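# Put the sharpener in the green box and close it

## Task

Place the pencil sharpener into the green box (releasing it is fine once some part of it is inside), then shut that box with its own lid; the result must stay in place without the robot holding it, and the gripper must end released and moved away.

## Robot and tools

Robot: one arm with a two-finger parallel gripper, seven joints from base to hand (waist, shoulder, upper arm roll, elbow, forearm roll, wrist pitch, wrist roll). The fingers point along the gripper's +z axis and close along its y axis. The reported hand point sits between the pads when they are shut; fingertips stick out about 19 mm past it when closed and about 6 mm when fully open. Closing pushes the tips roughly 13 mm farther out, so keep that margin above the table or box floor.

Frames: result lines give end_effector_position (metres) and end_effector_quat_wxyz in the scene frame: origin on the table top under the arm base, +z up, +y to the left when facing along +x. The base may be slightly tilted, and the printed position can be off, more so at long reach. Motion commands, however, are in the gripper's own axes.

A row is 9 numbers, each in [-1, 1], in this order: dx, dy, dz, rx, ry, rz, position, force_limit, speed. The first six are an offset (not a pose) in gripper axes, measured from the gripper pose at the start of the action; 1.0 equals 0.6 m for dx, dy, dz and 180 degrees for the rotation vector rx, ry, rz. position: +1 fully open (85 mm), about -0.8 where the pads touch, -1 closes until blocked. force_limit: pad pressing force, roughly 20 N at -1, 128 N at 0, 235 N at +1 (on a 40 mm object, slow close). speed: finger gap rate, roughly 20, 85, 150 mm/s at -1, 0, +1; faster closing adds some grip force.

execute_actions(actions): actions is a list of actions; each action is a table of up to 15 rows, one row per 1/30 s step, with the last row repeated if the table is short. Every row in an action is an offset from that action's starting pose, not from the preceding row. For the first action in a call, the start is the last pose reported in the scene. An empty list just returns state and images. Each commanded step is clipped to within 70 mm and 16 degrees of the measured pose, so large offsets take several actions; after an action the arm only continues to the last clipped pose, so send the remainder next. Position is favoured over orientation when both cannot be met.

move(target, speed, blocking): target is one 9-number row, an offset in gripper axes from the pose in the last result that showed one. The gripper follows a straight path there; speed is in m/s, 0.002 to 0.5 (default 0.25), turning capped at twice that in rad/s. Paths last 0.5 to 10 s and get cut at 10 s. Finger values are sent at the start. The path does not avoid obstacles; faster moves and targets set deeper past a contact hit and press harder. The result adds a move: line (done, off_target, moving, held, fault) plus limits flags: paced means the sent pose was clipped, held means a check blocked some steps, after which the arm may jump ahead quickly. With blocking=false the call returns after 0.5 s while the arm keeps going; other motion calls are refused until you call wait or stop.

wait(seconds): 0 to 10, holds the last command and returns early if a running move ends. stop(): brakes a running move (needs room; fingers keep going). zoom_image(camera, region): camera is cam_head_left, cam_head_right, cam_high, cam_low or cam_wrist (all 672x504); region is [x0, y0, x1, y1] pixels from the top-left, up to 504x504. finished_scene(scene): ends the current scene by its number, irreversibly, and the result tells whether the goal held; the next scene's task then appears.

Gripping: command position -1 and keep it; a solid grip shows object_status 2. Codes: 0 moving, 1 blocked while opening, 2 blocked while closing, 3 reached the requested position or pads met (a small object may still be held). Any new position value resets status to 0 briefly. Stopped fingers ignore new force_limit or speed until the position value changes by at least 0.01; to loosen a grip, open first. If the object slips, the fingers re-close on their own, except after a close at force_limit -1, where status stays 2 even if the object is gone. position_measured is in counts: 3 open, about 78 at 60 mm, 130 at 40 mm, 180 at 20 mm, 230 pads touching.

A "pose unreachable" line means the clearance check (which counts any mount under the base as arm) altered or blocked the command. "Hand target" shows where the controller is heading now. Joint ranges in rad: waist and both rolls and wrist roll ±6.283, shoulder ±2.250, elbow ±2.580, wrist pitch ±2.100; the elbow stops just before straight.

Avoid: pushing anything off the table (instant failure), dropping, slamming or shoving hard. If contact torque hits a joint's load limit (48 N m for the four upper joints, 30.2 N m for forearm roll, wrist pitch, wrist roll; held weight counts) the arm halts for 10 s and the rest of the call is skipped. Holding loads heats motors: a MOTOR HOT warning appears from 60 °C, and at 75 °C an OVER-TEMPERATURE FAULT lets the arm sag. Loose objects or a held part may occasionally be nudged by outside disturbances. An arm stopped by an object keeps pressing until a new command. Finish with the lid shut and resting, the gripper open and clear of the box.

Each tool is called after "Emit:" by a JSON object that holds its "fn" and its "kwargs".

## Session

Emit:
{"fn": "execute_actions", "kwargs": {"actions": []}}

Scene clock: 0.00 s.
end_effector_position=(+0.3586, -0.1698, +0.1398) position_measured=3 object_status=3 end_effector_quat_wxyz=(+0.267, +0.693, -0.670, -0.013)
Joint positions: [ 0.052 -0.016 -0.289  2.389  0.918  1.009  1.967]
Joint velocities: [ 0.     0.     0.     0.     0.    -0.001 -0.001]
Hand target: +0.359, -0.170, +0.140; +0.267, +0.693, -0.670, -0.013

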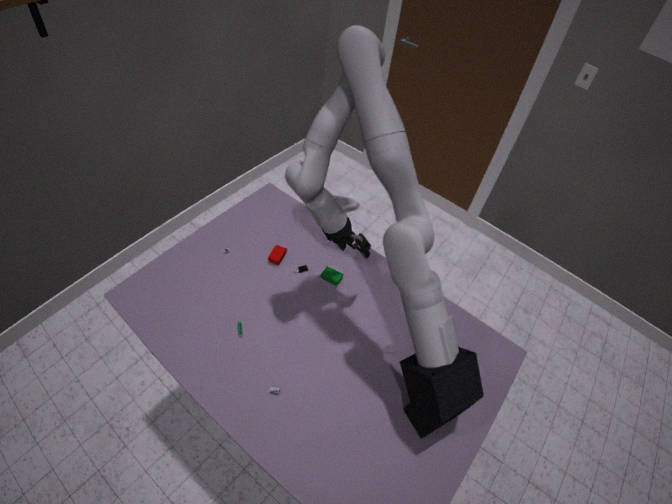

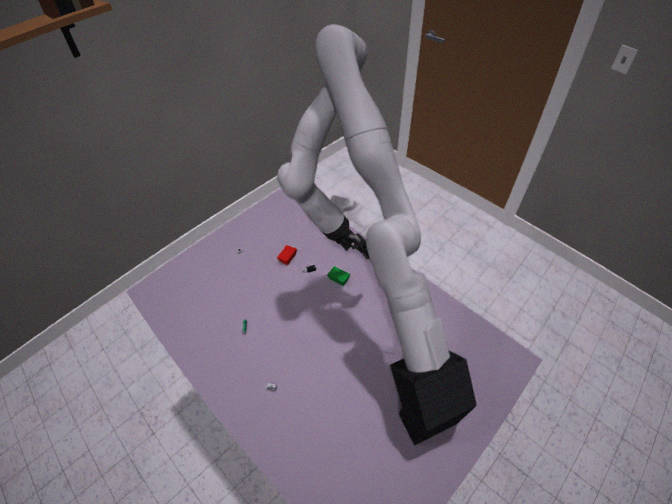

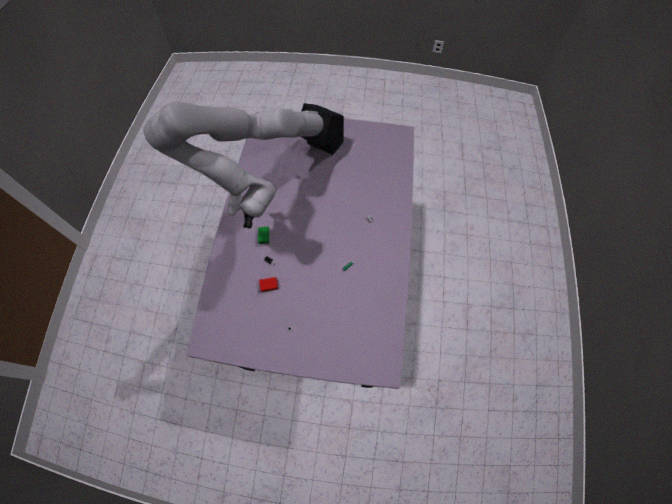

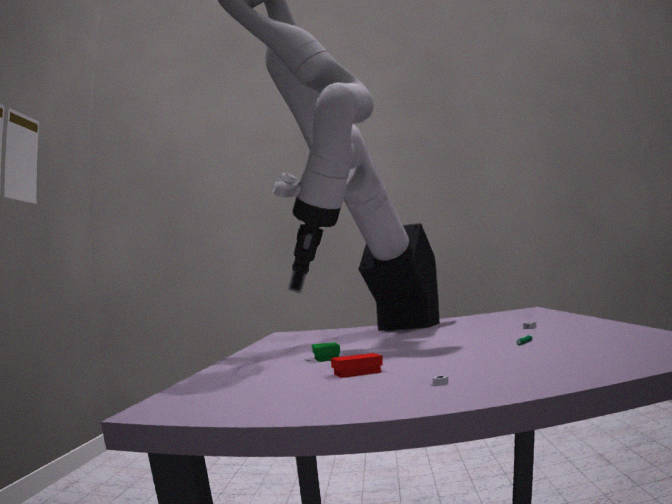

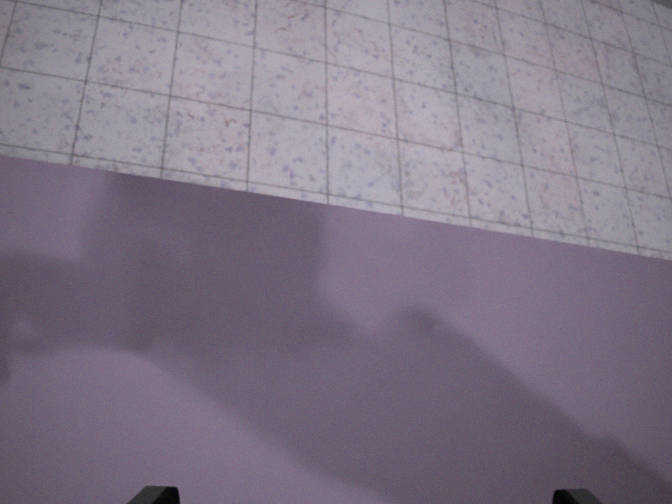

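Emit:
{"fn": "zoom_image", "kwargs": {"camera": "cam_high", "region": [220, 190, 420, 340]}}

Emit:
{"fn": "zoom_image", "kwargs": {"camera": "cam_low", "region": [290, 300, 570, 400]}}

Region (220, 190, 420, 340) of cam_high's 672x504 image, scaled by 2.520, with more detail than that image has; it fills the top 378 rows of this view, and the rest is white.

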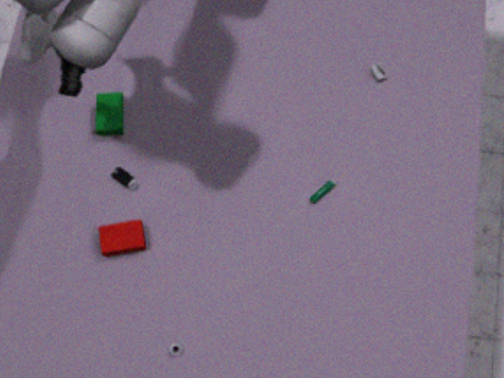

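Region (290, 300, 570, 400) of cam_low's 672x504 image, scaled by 1.800, with more detail than that image has; it fills the top 180 rows of this view, and the rest is white.

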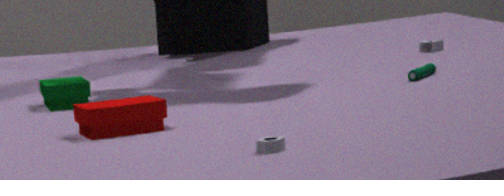

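Emit:
{"fn": "move", "kwargs": {"target": [0.011,0.082,-0.115,0.129,-0.113,0,1,0,0]}}

Scene clock: 18.60 s.
end_effector_position=(+0.3409, -0.1496, +0.2206) position_measured=3 object_status=3 end_effector_quat_wxyz=(+0.011, +0.719, -0.695, -0.025)
Joint positions: [-0.098 -0.753 -0.057  2.579  0.622  0.8    2.545]
Joint velocities: [ 0.028 -0.018  0.003  0.    -0.021 -0.023  0.047]
Hand target: +0.341, -0.150, +0.221; +0.010, +0.719, -0.695, -0.025
Off the commanded pose: 0.001 m, 3 deg.
joint sent to its limit — the command would take joint 4 (elbow) past its upper limit, so that joint was sent only as far as its limit.
move: off_target

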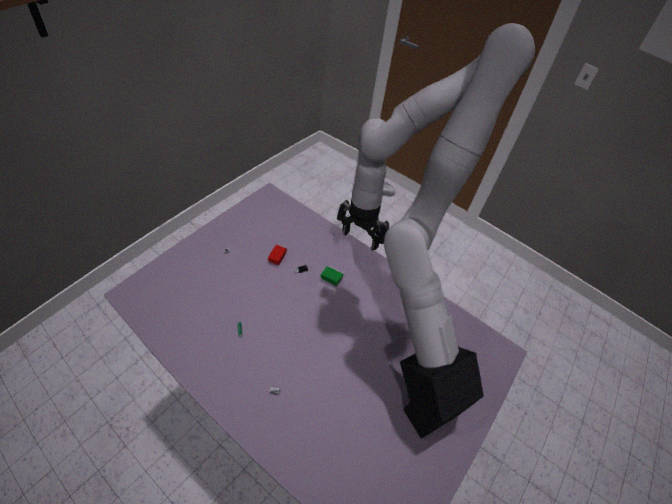

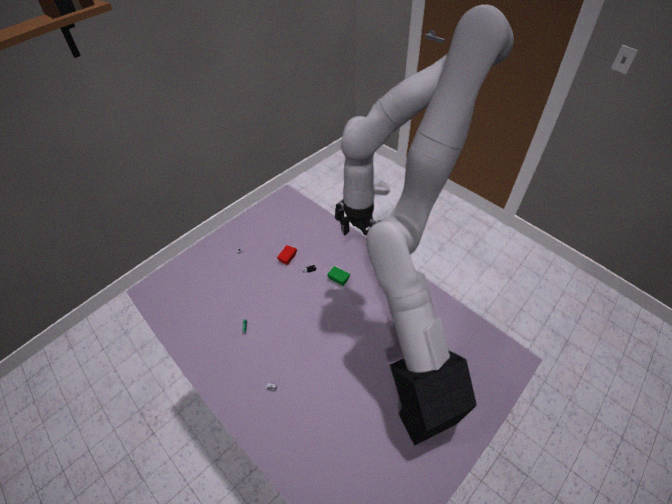

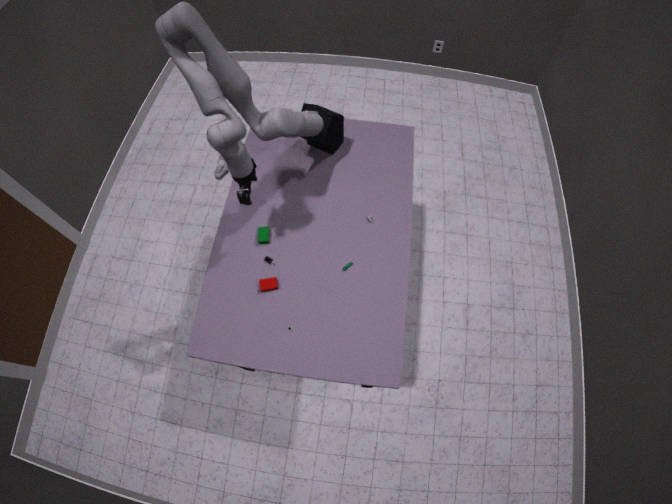

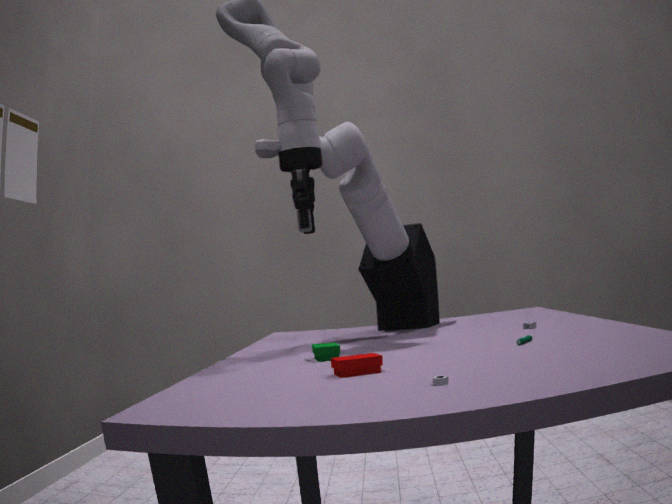

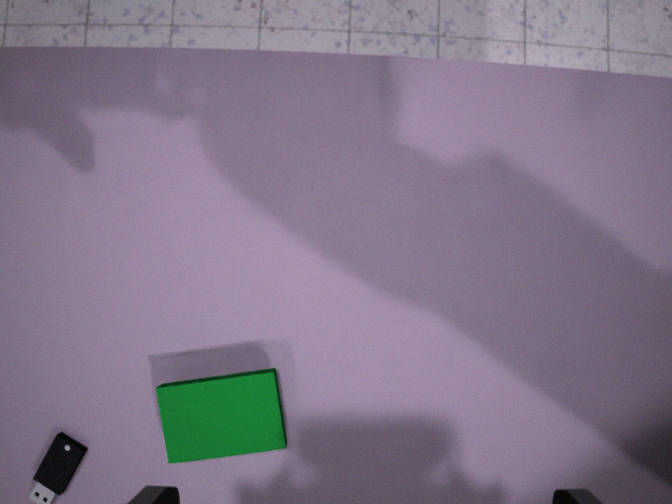

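Emit:
{"fn": "move", "kwargs": {"target": [-0.025,-0.123,0.2,0,0,-0.533,1,0,0], "speed": 0.3}}

Scene clock: 26.93 s.
end_effector_position=(+0.4082, -0.1309, +0.0976) position_measured=3 object_status=3 end_effector_quat_wxyz=(-0.009, +0.997, +0.068, -0.025)
Joint positions: [-0.26  -0.163  0.326  2.555  1.494  0.383  3.429]
Joint velocities: [ 0.     0.008  0.004 -0.     0.011 -0.001 -0.006]
Hand target: +0.408, -0.131, +0.097; -0.009, +0.997, +0.068, -0.025
Off the commanded pose: 0.001 m, 0 deg.
move: done

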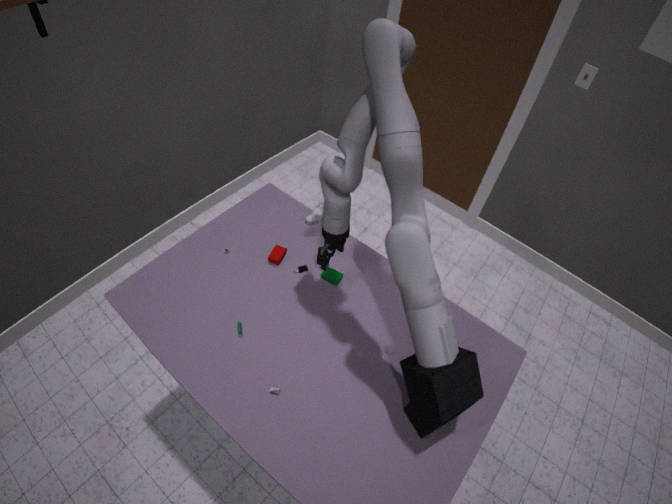

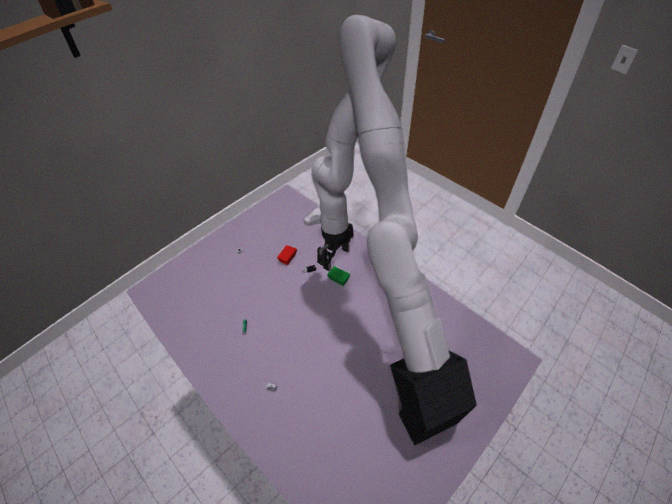

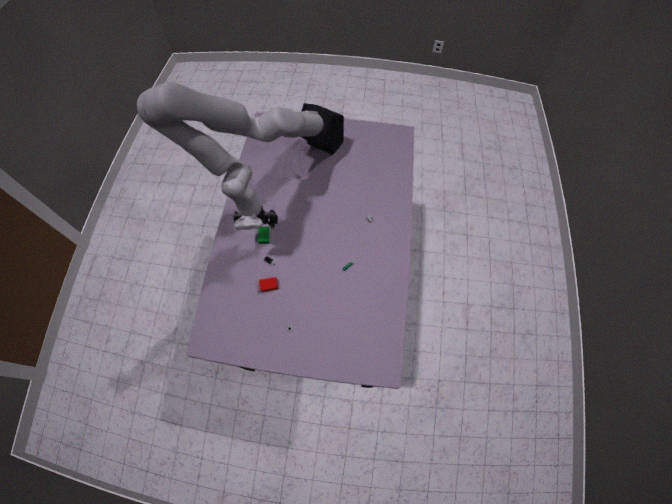

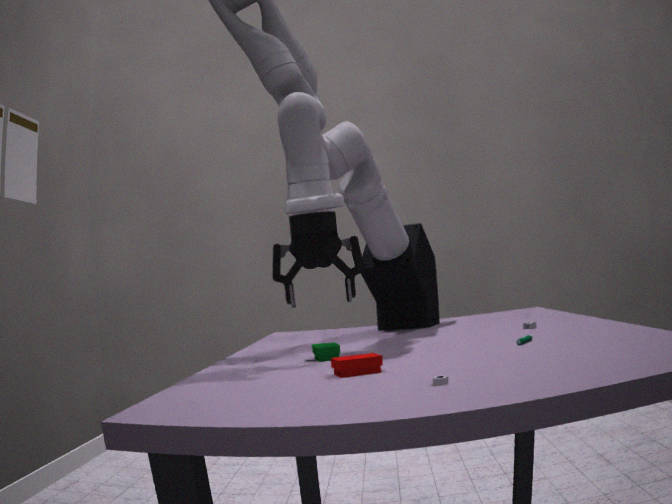

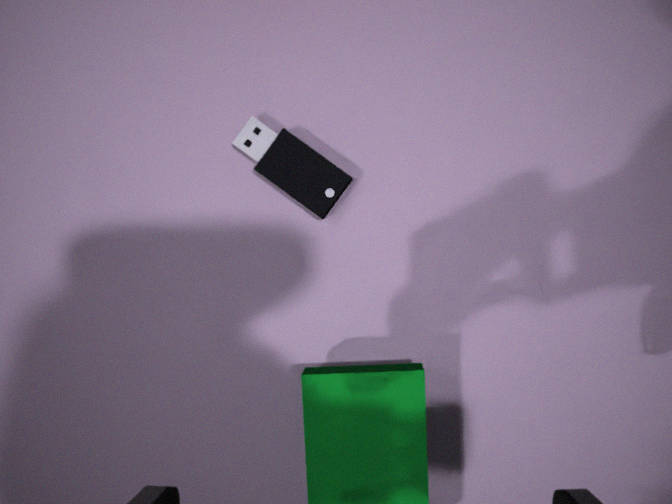

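Emit:
{"fn": "move", "kwargs": {"target": [-0.004,-0.002,0.085,0,0,-0.01,1,0,0], "speed": 0.06}}

Emit:
{"fn": "zoom_image", "kwargs": {"camera": "cam_low", "region": [250, 270, 410, 390]}}

Scene clock: 33.77 s.
end_effector_position=(+0.4035, -0.1292, +0.0471) position_measured=3 object_status=3 end_effector_quat_wxyz=(-0.009, +0.996, +0.084, -0.025)
Joint positions: [-0.154  0.076  0.379  2.565  2.361  0.309  2.635]
Joint velocities: [ 0.046  0.008 -0.027  0.018  0.155  0.018 -0.14 ]
Hand target: +0.403, -0.130, +0.047; -0.009, +0.996, +0.084, -0.025
Off the commanded pose: 0.001 m, 0 deg.
move: done

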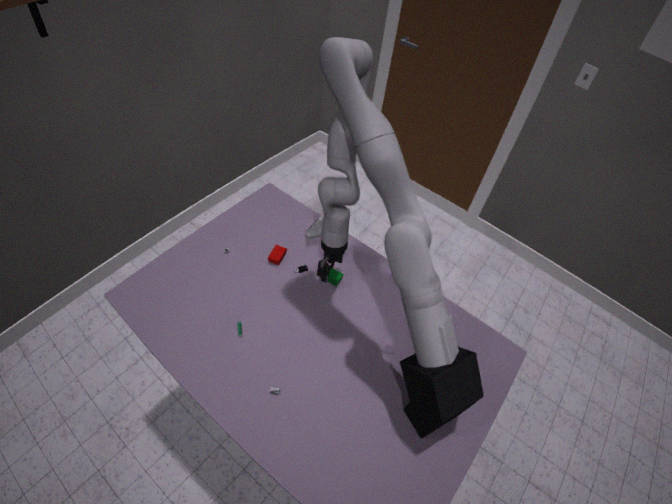

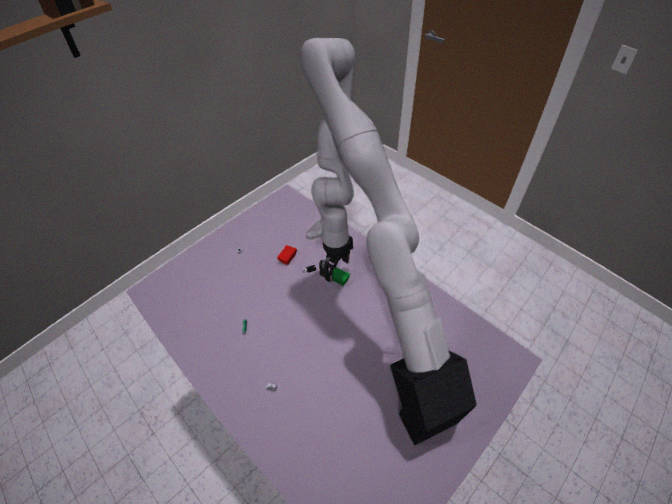

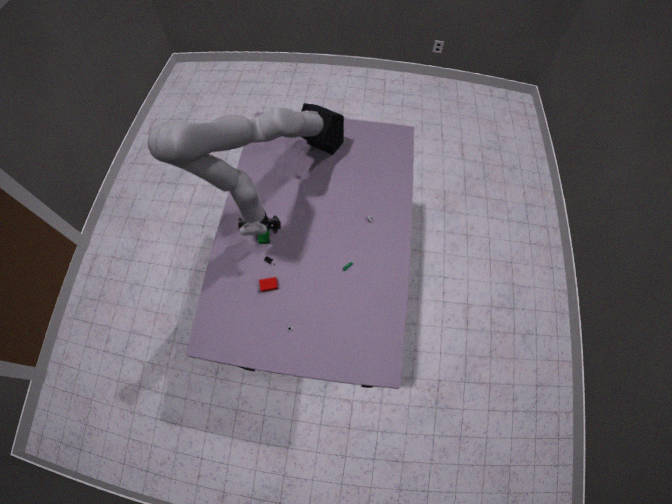

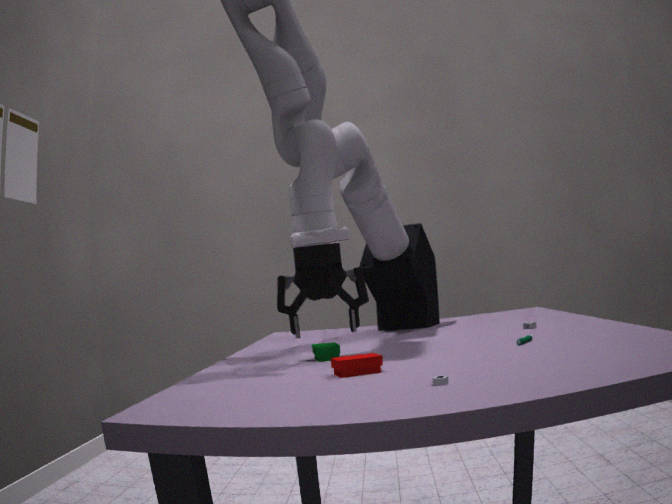

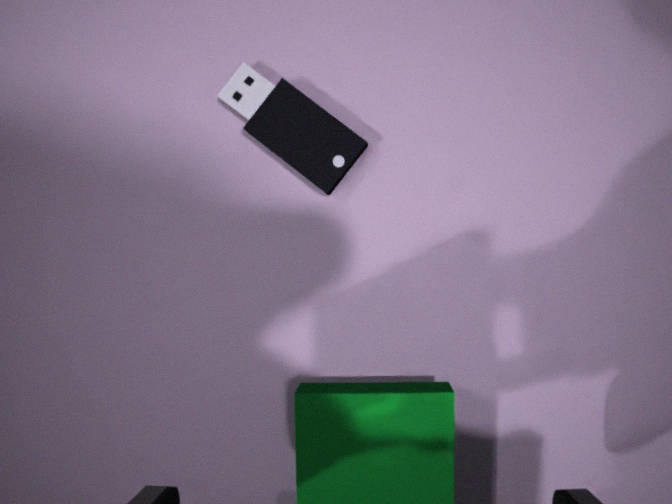

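Region (250, 270, 410, 390) of cam_low's 672x504 image, scaled by 3.150, with more detail than that image has; it fills the top 378 rows of this view, and the rest is white.

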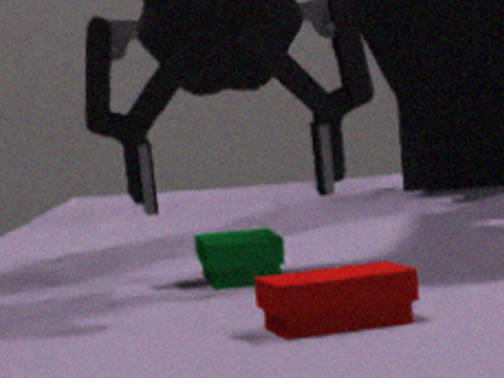

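Emit:
{"fn": "move", "kwargs": {"target": [0.004,0.002,0.02,0,0,0,1,0,0], "speed": 0.02}}

Scene clock: 45.83 s.
end_effector_position=(+0.4058, -0.1296, +0.0351) position_measured=3 object_status=3 end_effector_quat_wxyz=(-0.009, +0.996, +0.085, -0.025)
Joint positions: [-0.093  0.125  0.342  2.551  2.497  0.32   2.508]
Joint velocities: [ 0.015  0.007 -0.007  0.002  0.032  0.007 -0.028]
Hand target: +0.405, -0.130, +0.035; -0.009, +0.996, +0.084, -0.025
Off the commanded pose: 0.000 m, 0 deg.
move: done

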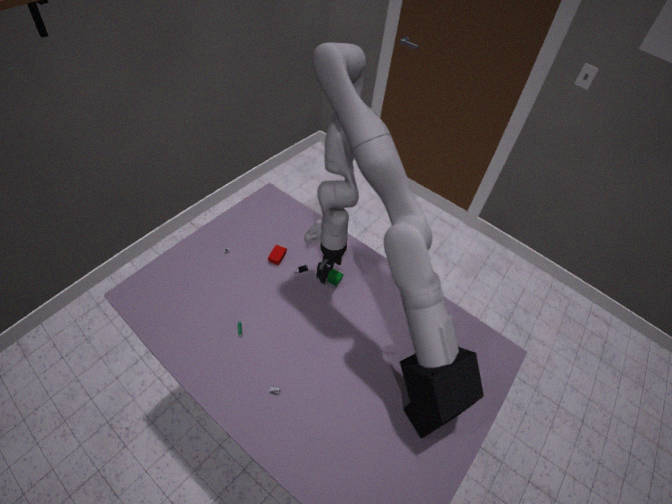

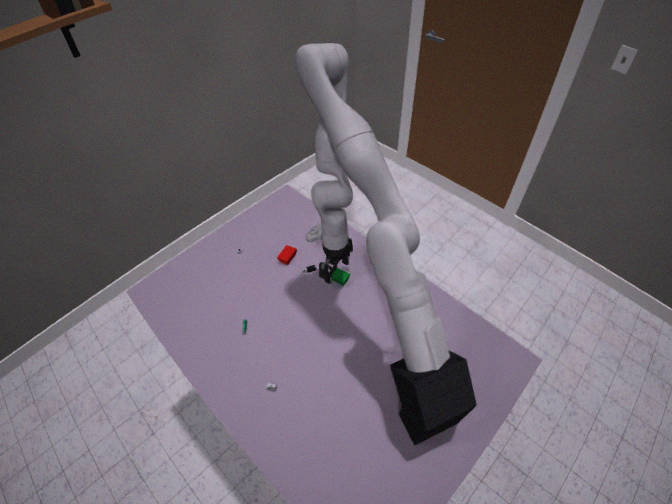

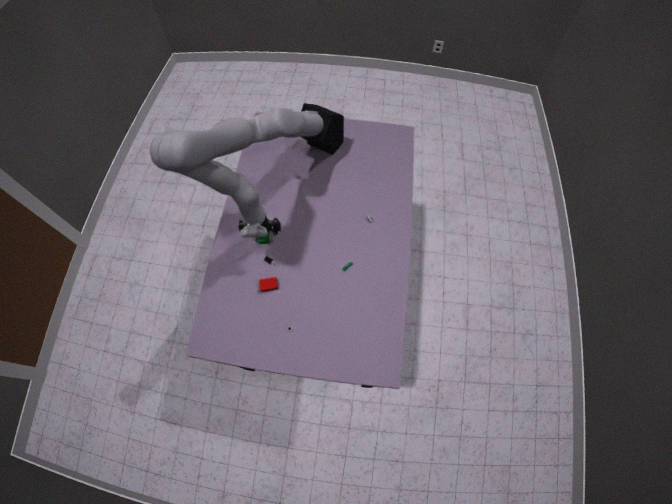

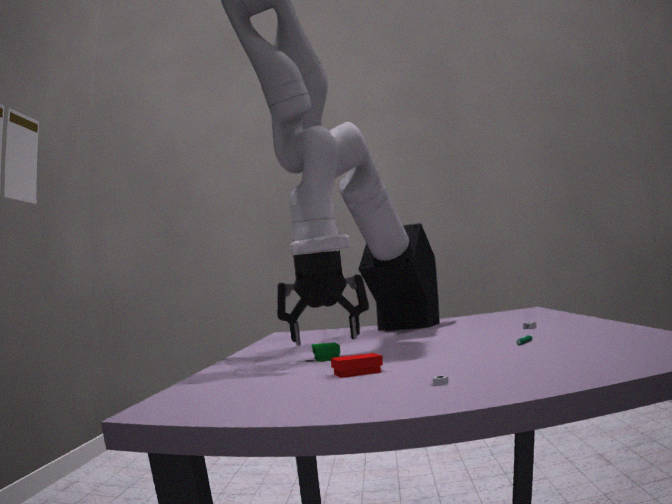

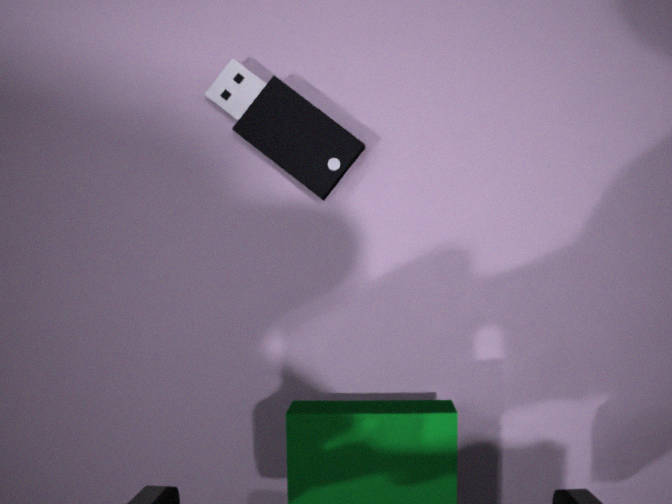

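Width ~170: grasp range.

Emit:
{"fn": "execute_actions", "kwargs": {"actions": [[[0,0,0,0,0,0,-1,-0.5,-0.5]],[[0,0,0,0,0,0,-1,-0.5,-0.5]],[[0,0,0,0,0,0,-1,-0.5,-0.5]],[[0,0,-0.05,0,0,0,-1,-0.5,-0.5]],[[0,0,-0.04,0,0,0,-1,-0.5,-0.5]]]}}

Emit:
{"fn": "zoom_image", "kwargs": {"camera": "cam_low", "region": [220,240,420,390]}}

Scene clock: 51.73 s.
end_effector_position=(+0.4061, -0.1295, +0.0870) position_measured=137 object_status=2 end_effector_quat_wxyz=(-0.024, +0.996, +0.083, -0.011)
Joint positions: [-0.074 -0.11   0.248  2.58   1.874  0.268  3.14 ]
Joint velocities: [ 0.05  -0.005 -0.307  0.    -0.578  0.248  0.373]
Hand target: +0.406, -0.130, +0.088; -0.018, +0.996, +0.083, -0.012
Off the commanded pose: 0.002 m, 1 deg.
joint sent to its limit — the command would take joint 4 (elbow) past its upper limit, so that joint was sent only as far as its limit.

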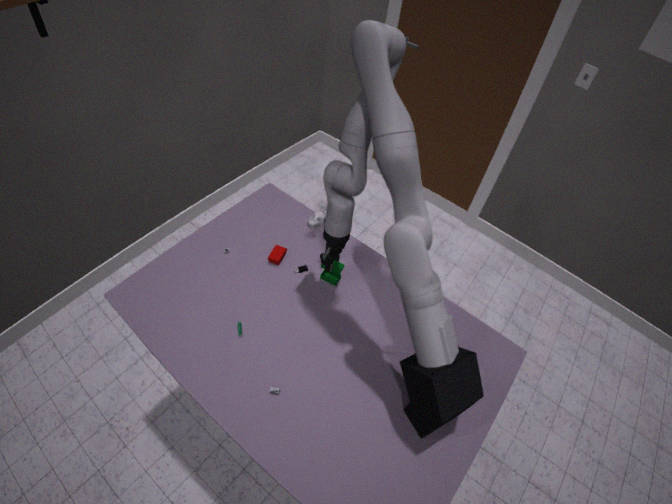

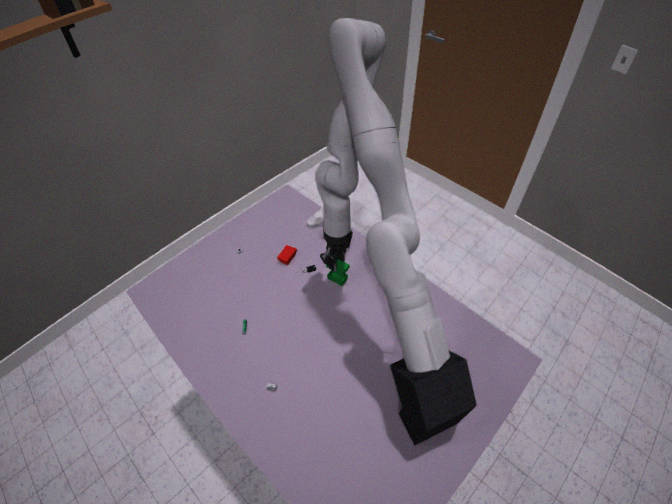

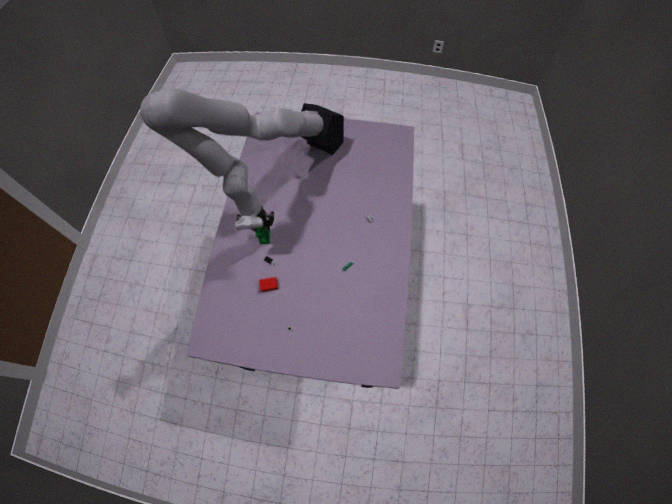

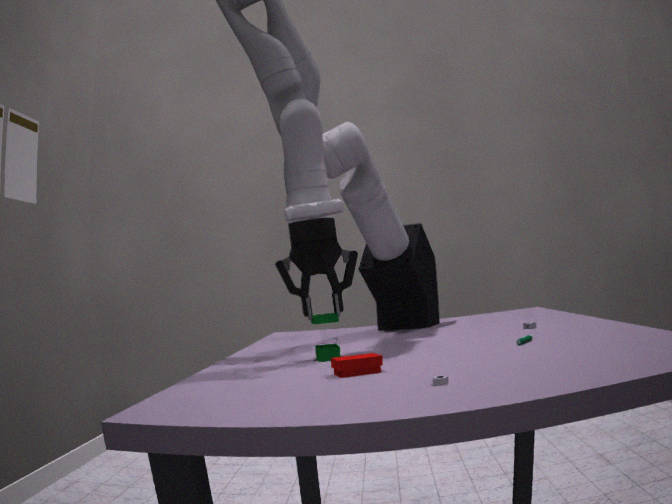

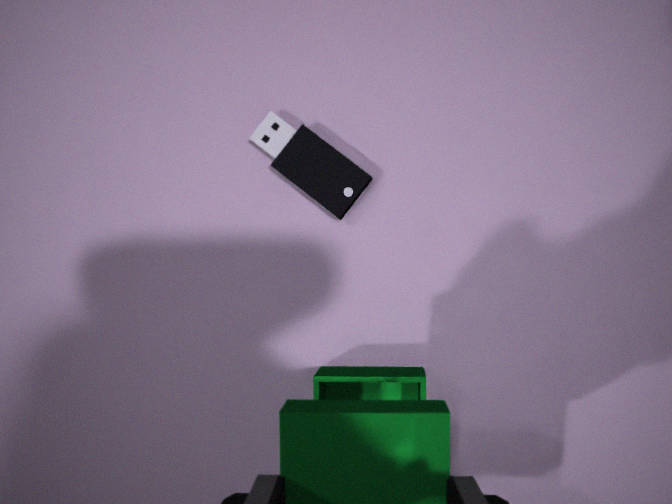

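Region (220, 240, 420, 390) of cam_low's 672x504 image, scaled by 2.520, with more detail than that image has; it fills the top 378 rows of this view, and the rest is white.

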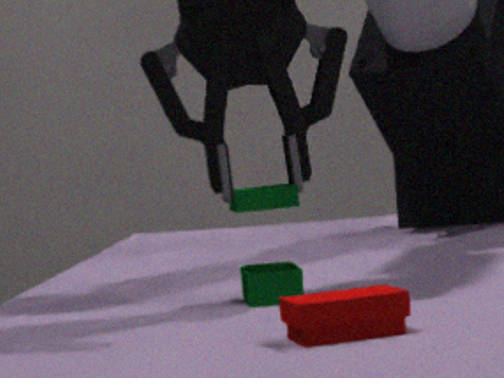

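Emit:
{"fn": "move", "kwargs": {"target": [0.03,-0.17,0,0,0,0,-1,-0.5,-0.5], "speed": 0.06}}

Emit:
{"fn": "move", "kwargs": {"target": [0,0,0.09,0,0,0,-1,-0.5,-0.5], "speed": 0.04}}

Emit:
{"fn": "zoom_image", "kwargs": {"camera": "cam_low", "region": [260,240,460,390]}}

Scene clock: 60.60 s.
end_effector_position=(+0.4064, -0.0267, +0.0919) position_measured=137 object_status=2 end_effector_quat_wxyz=(-0.024, +0.996, +0.083, -0.011)
Joint positions: [-0.167  0.056 -0.229  2.579  1.628  0.597  2.88 ]
Joint velocities: [-0.004  0.01  -0.006 -0.     0.002  0.002 -0.007]
Hand target: +0.406, -0.026, +0.092; -0.024, +0.996, +0.084, -0.011
Off the commanded pose: 0.001 m, 0 deg.
move: done

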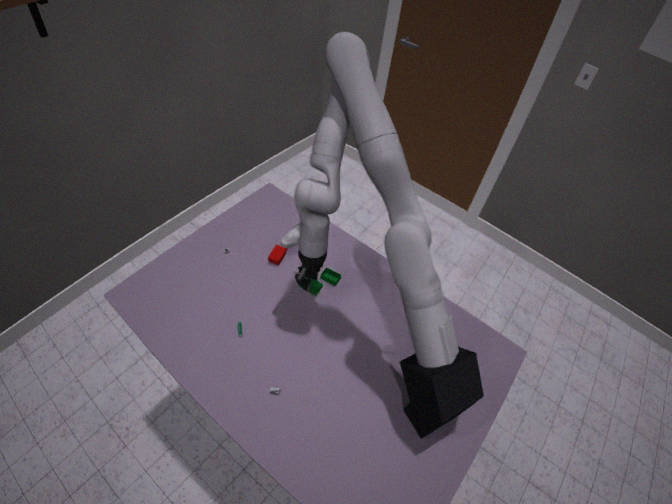

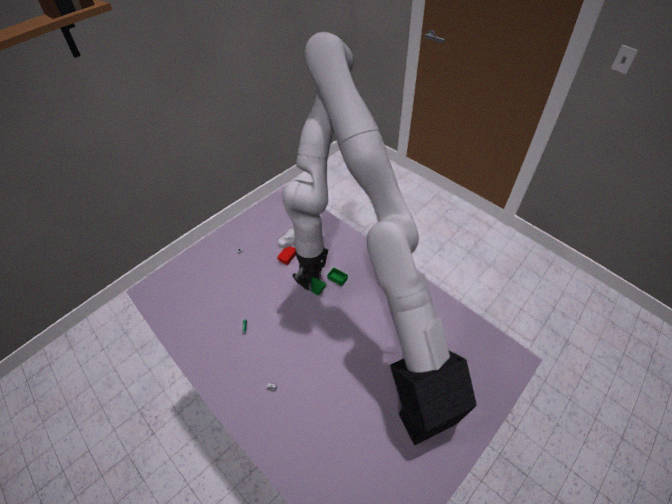

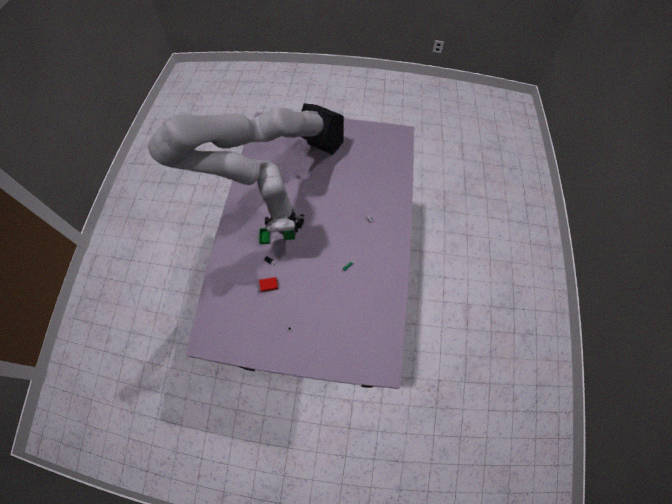

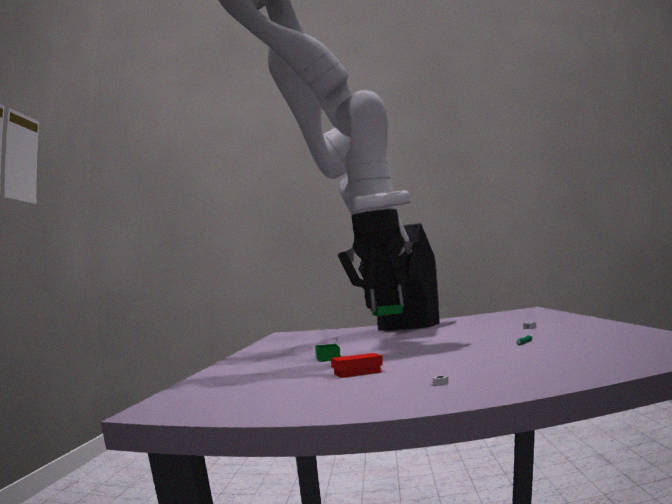

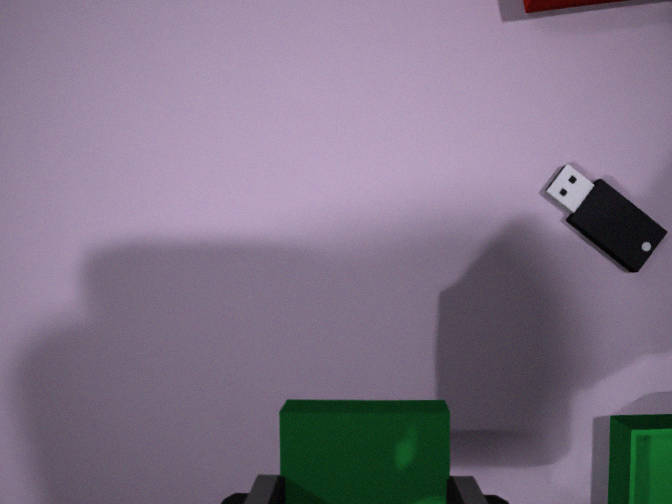

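Scene clock: 62.23 s.
end_effector_position=(+0.4055, -0.0243, +0.0382) position_measured=137 object_status=2 end_effector_quat_wxyz=(-0.023, +0.996, +0.084, -0.010)
Joint positions: [-0.067  0.263 -0.206  2.57   2.03   0.633  2.556]
Joint velocities: [ 0.004  0.008  0.002  0.001  0.007  0.002 -0.006]
Hand target: +0.405, -0.024, +0.038; -0.023, +0.996, +0.084, -0.011
Off the commanded pose: 0.001 m, 0 deg.
move: done

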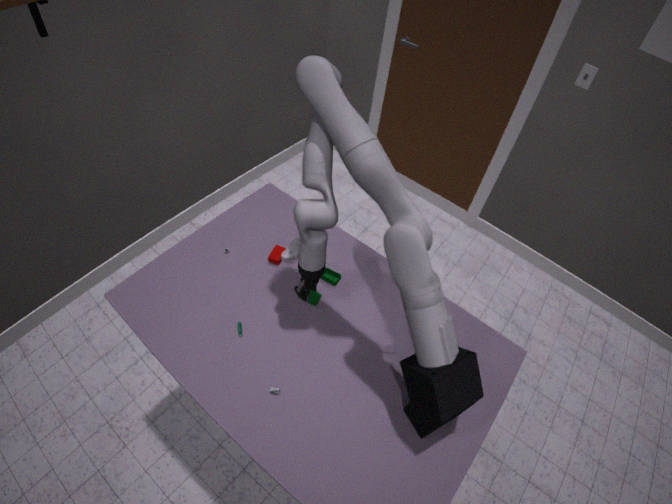

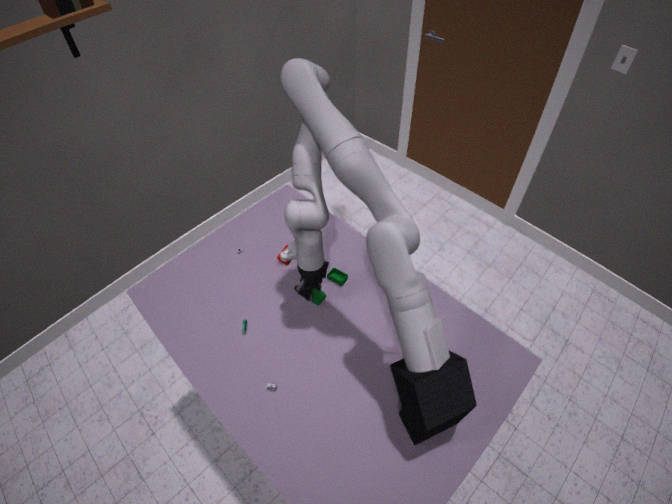

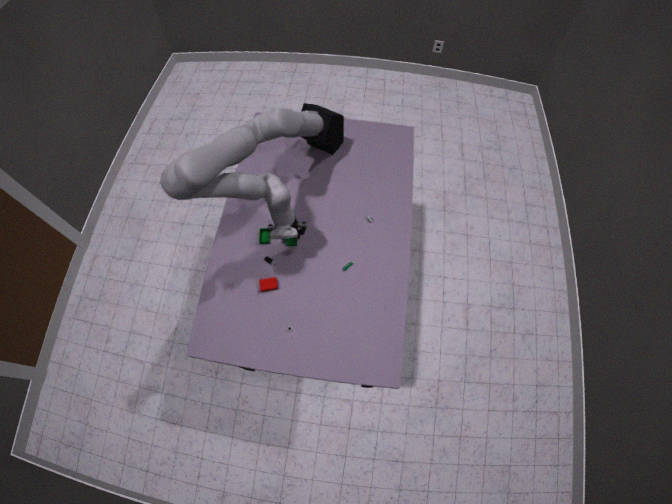

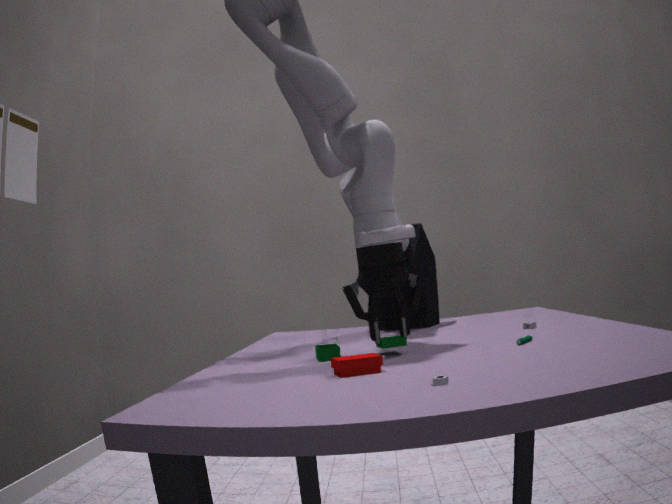

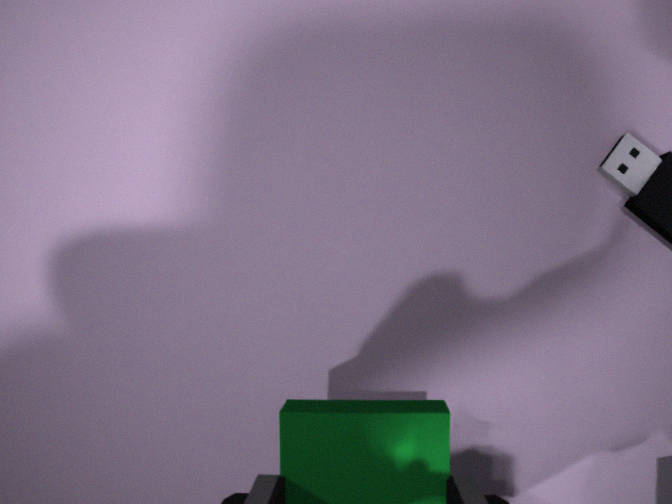

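Region (260, 240, 460, 390) of cam_low's 672x504 image, scaled by 2.520, with more detail than that image has; it fills the top 378 rows of this view, and the rest is white.

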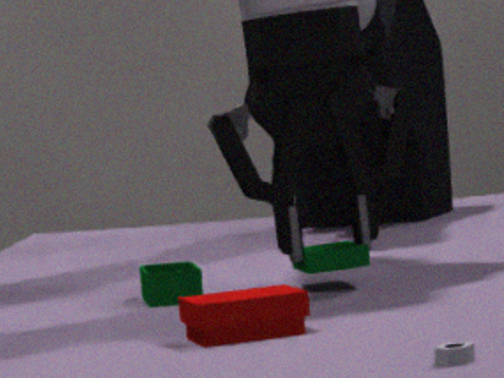

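Emit:
{"fn": "move", "kwargs": {"target": [0,0,0.022,0,0,0,-1,-0.5,-0.5], "speed": 0.02}}

Emit:
{"fn": "zoom_image", "kwargs": {"camera": "cam_low", "region": [260,240,460,390]}}

Scene clock: 66.13 s.
end_effector_position=(+0.4054, -0.0237, +0.0254) position_measured=137 object_status=2 end_effector_quat_wxyz=(-0.023, +0.996, +0.084, -0.010)
Joint positions: [-0.038  0.31  -0.21   2.562  2.102  0.653  2.503]
Joint velocities: [ 0.003  0.004 -0.001  0.001  0.008  0.003 -0.004]
Hand target: +0.405, -0.024, +0.025; -0.023, +0.996, +0.084, -0.010
Off the commanded pose: 0.000 m, 0 deg.
move: done

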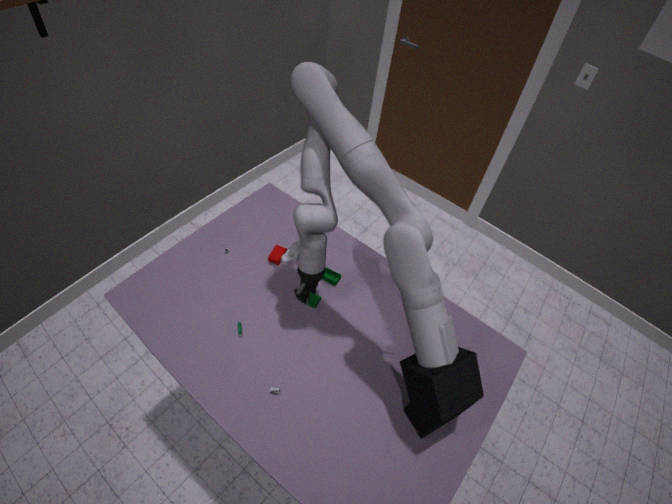

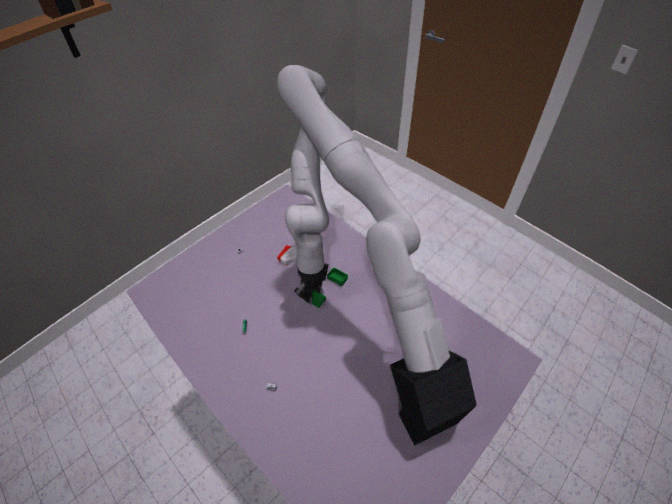

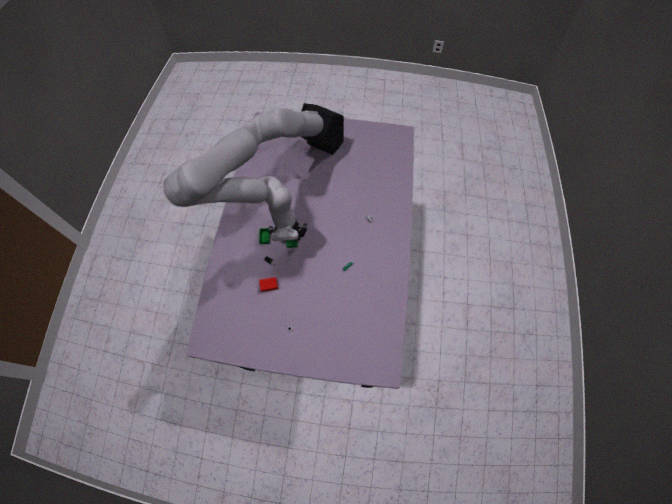

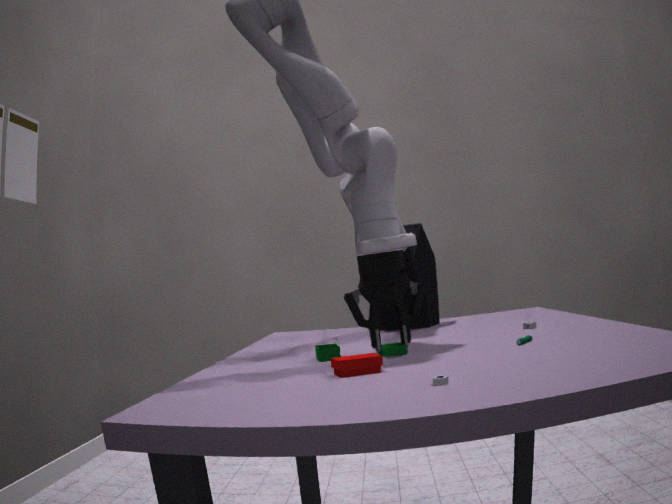

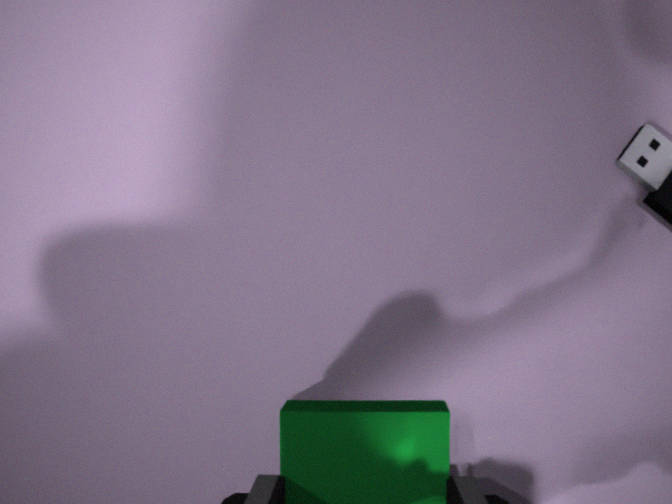

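Region (260, 240, 460, 390) of cam_low's 672x504 image, scaled by 2.520, with more detail than that image has; it fills the top 378 rows of this view, and the rest is white.

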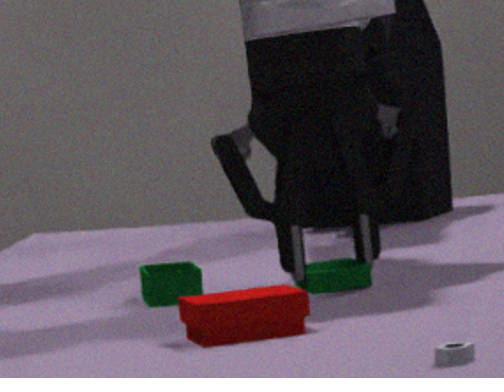

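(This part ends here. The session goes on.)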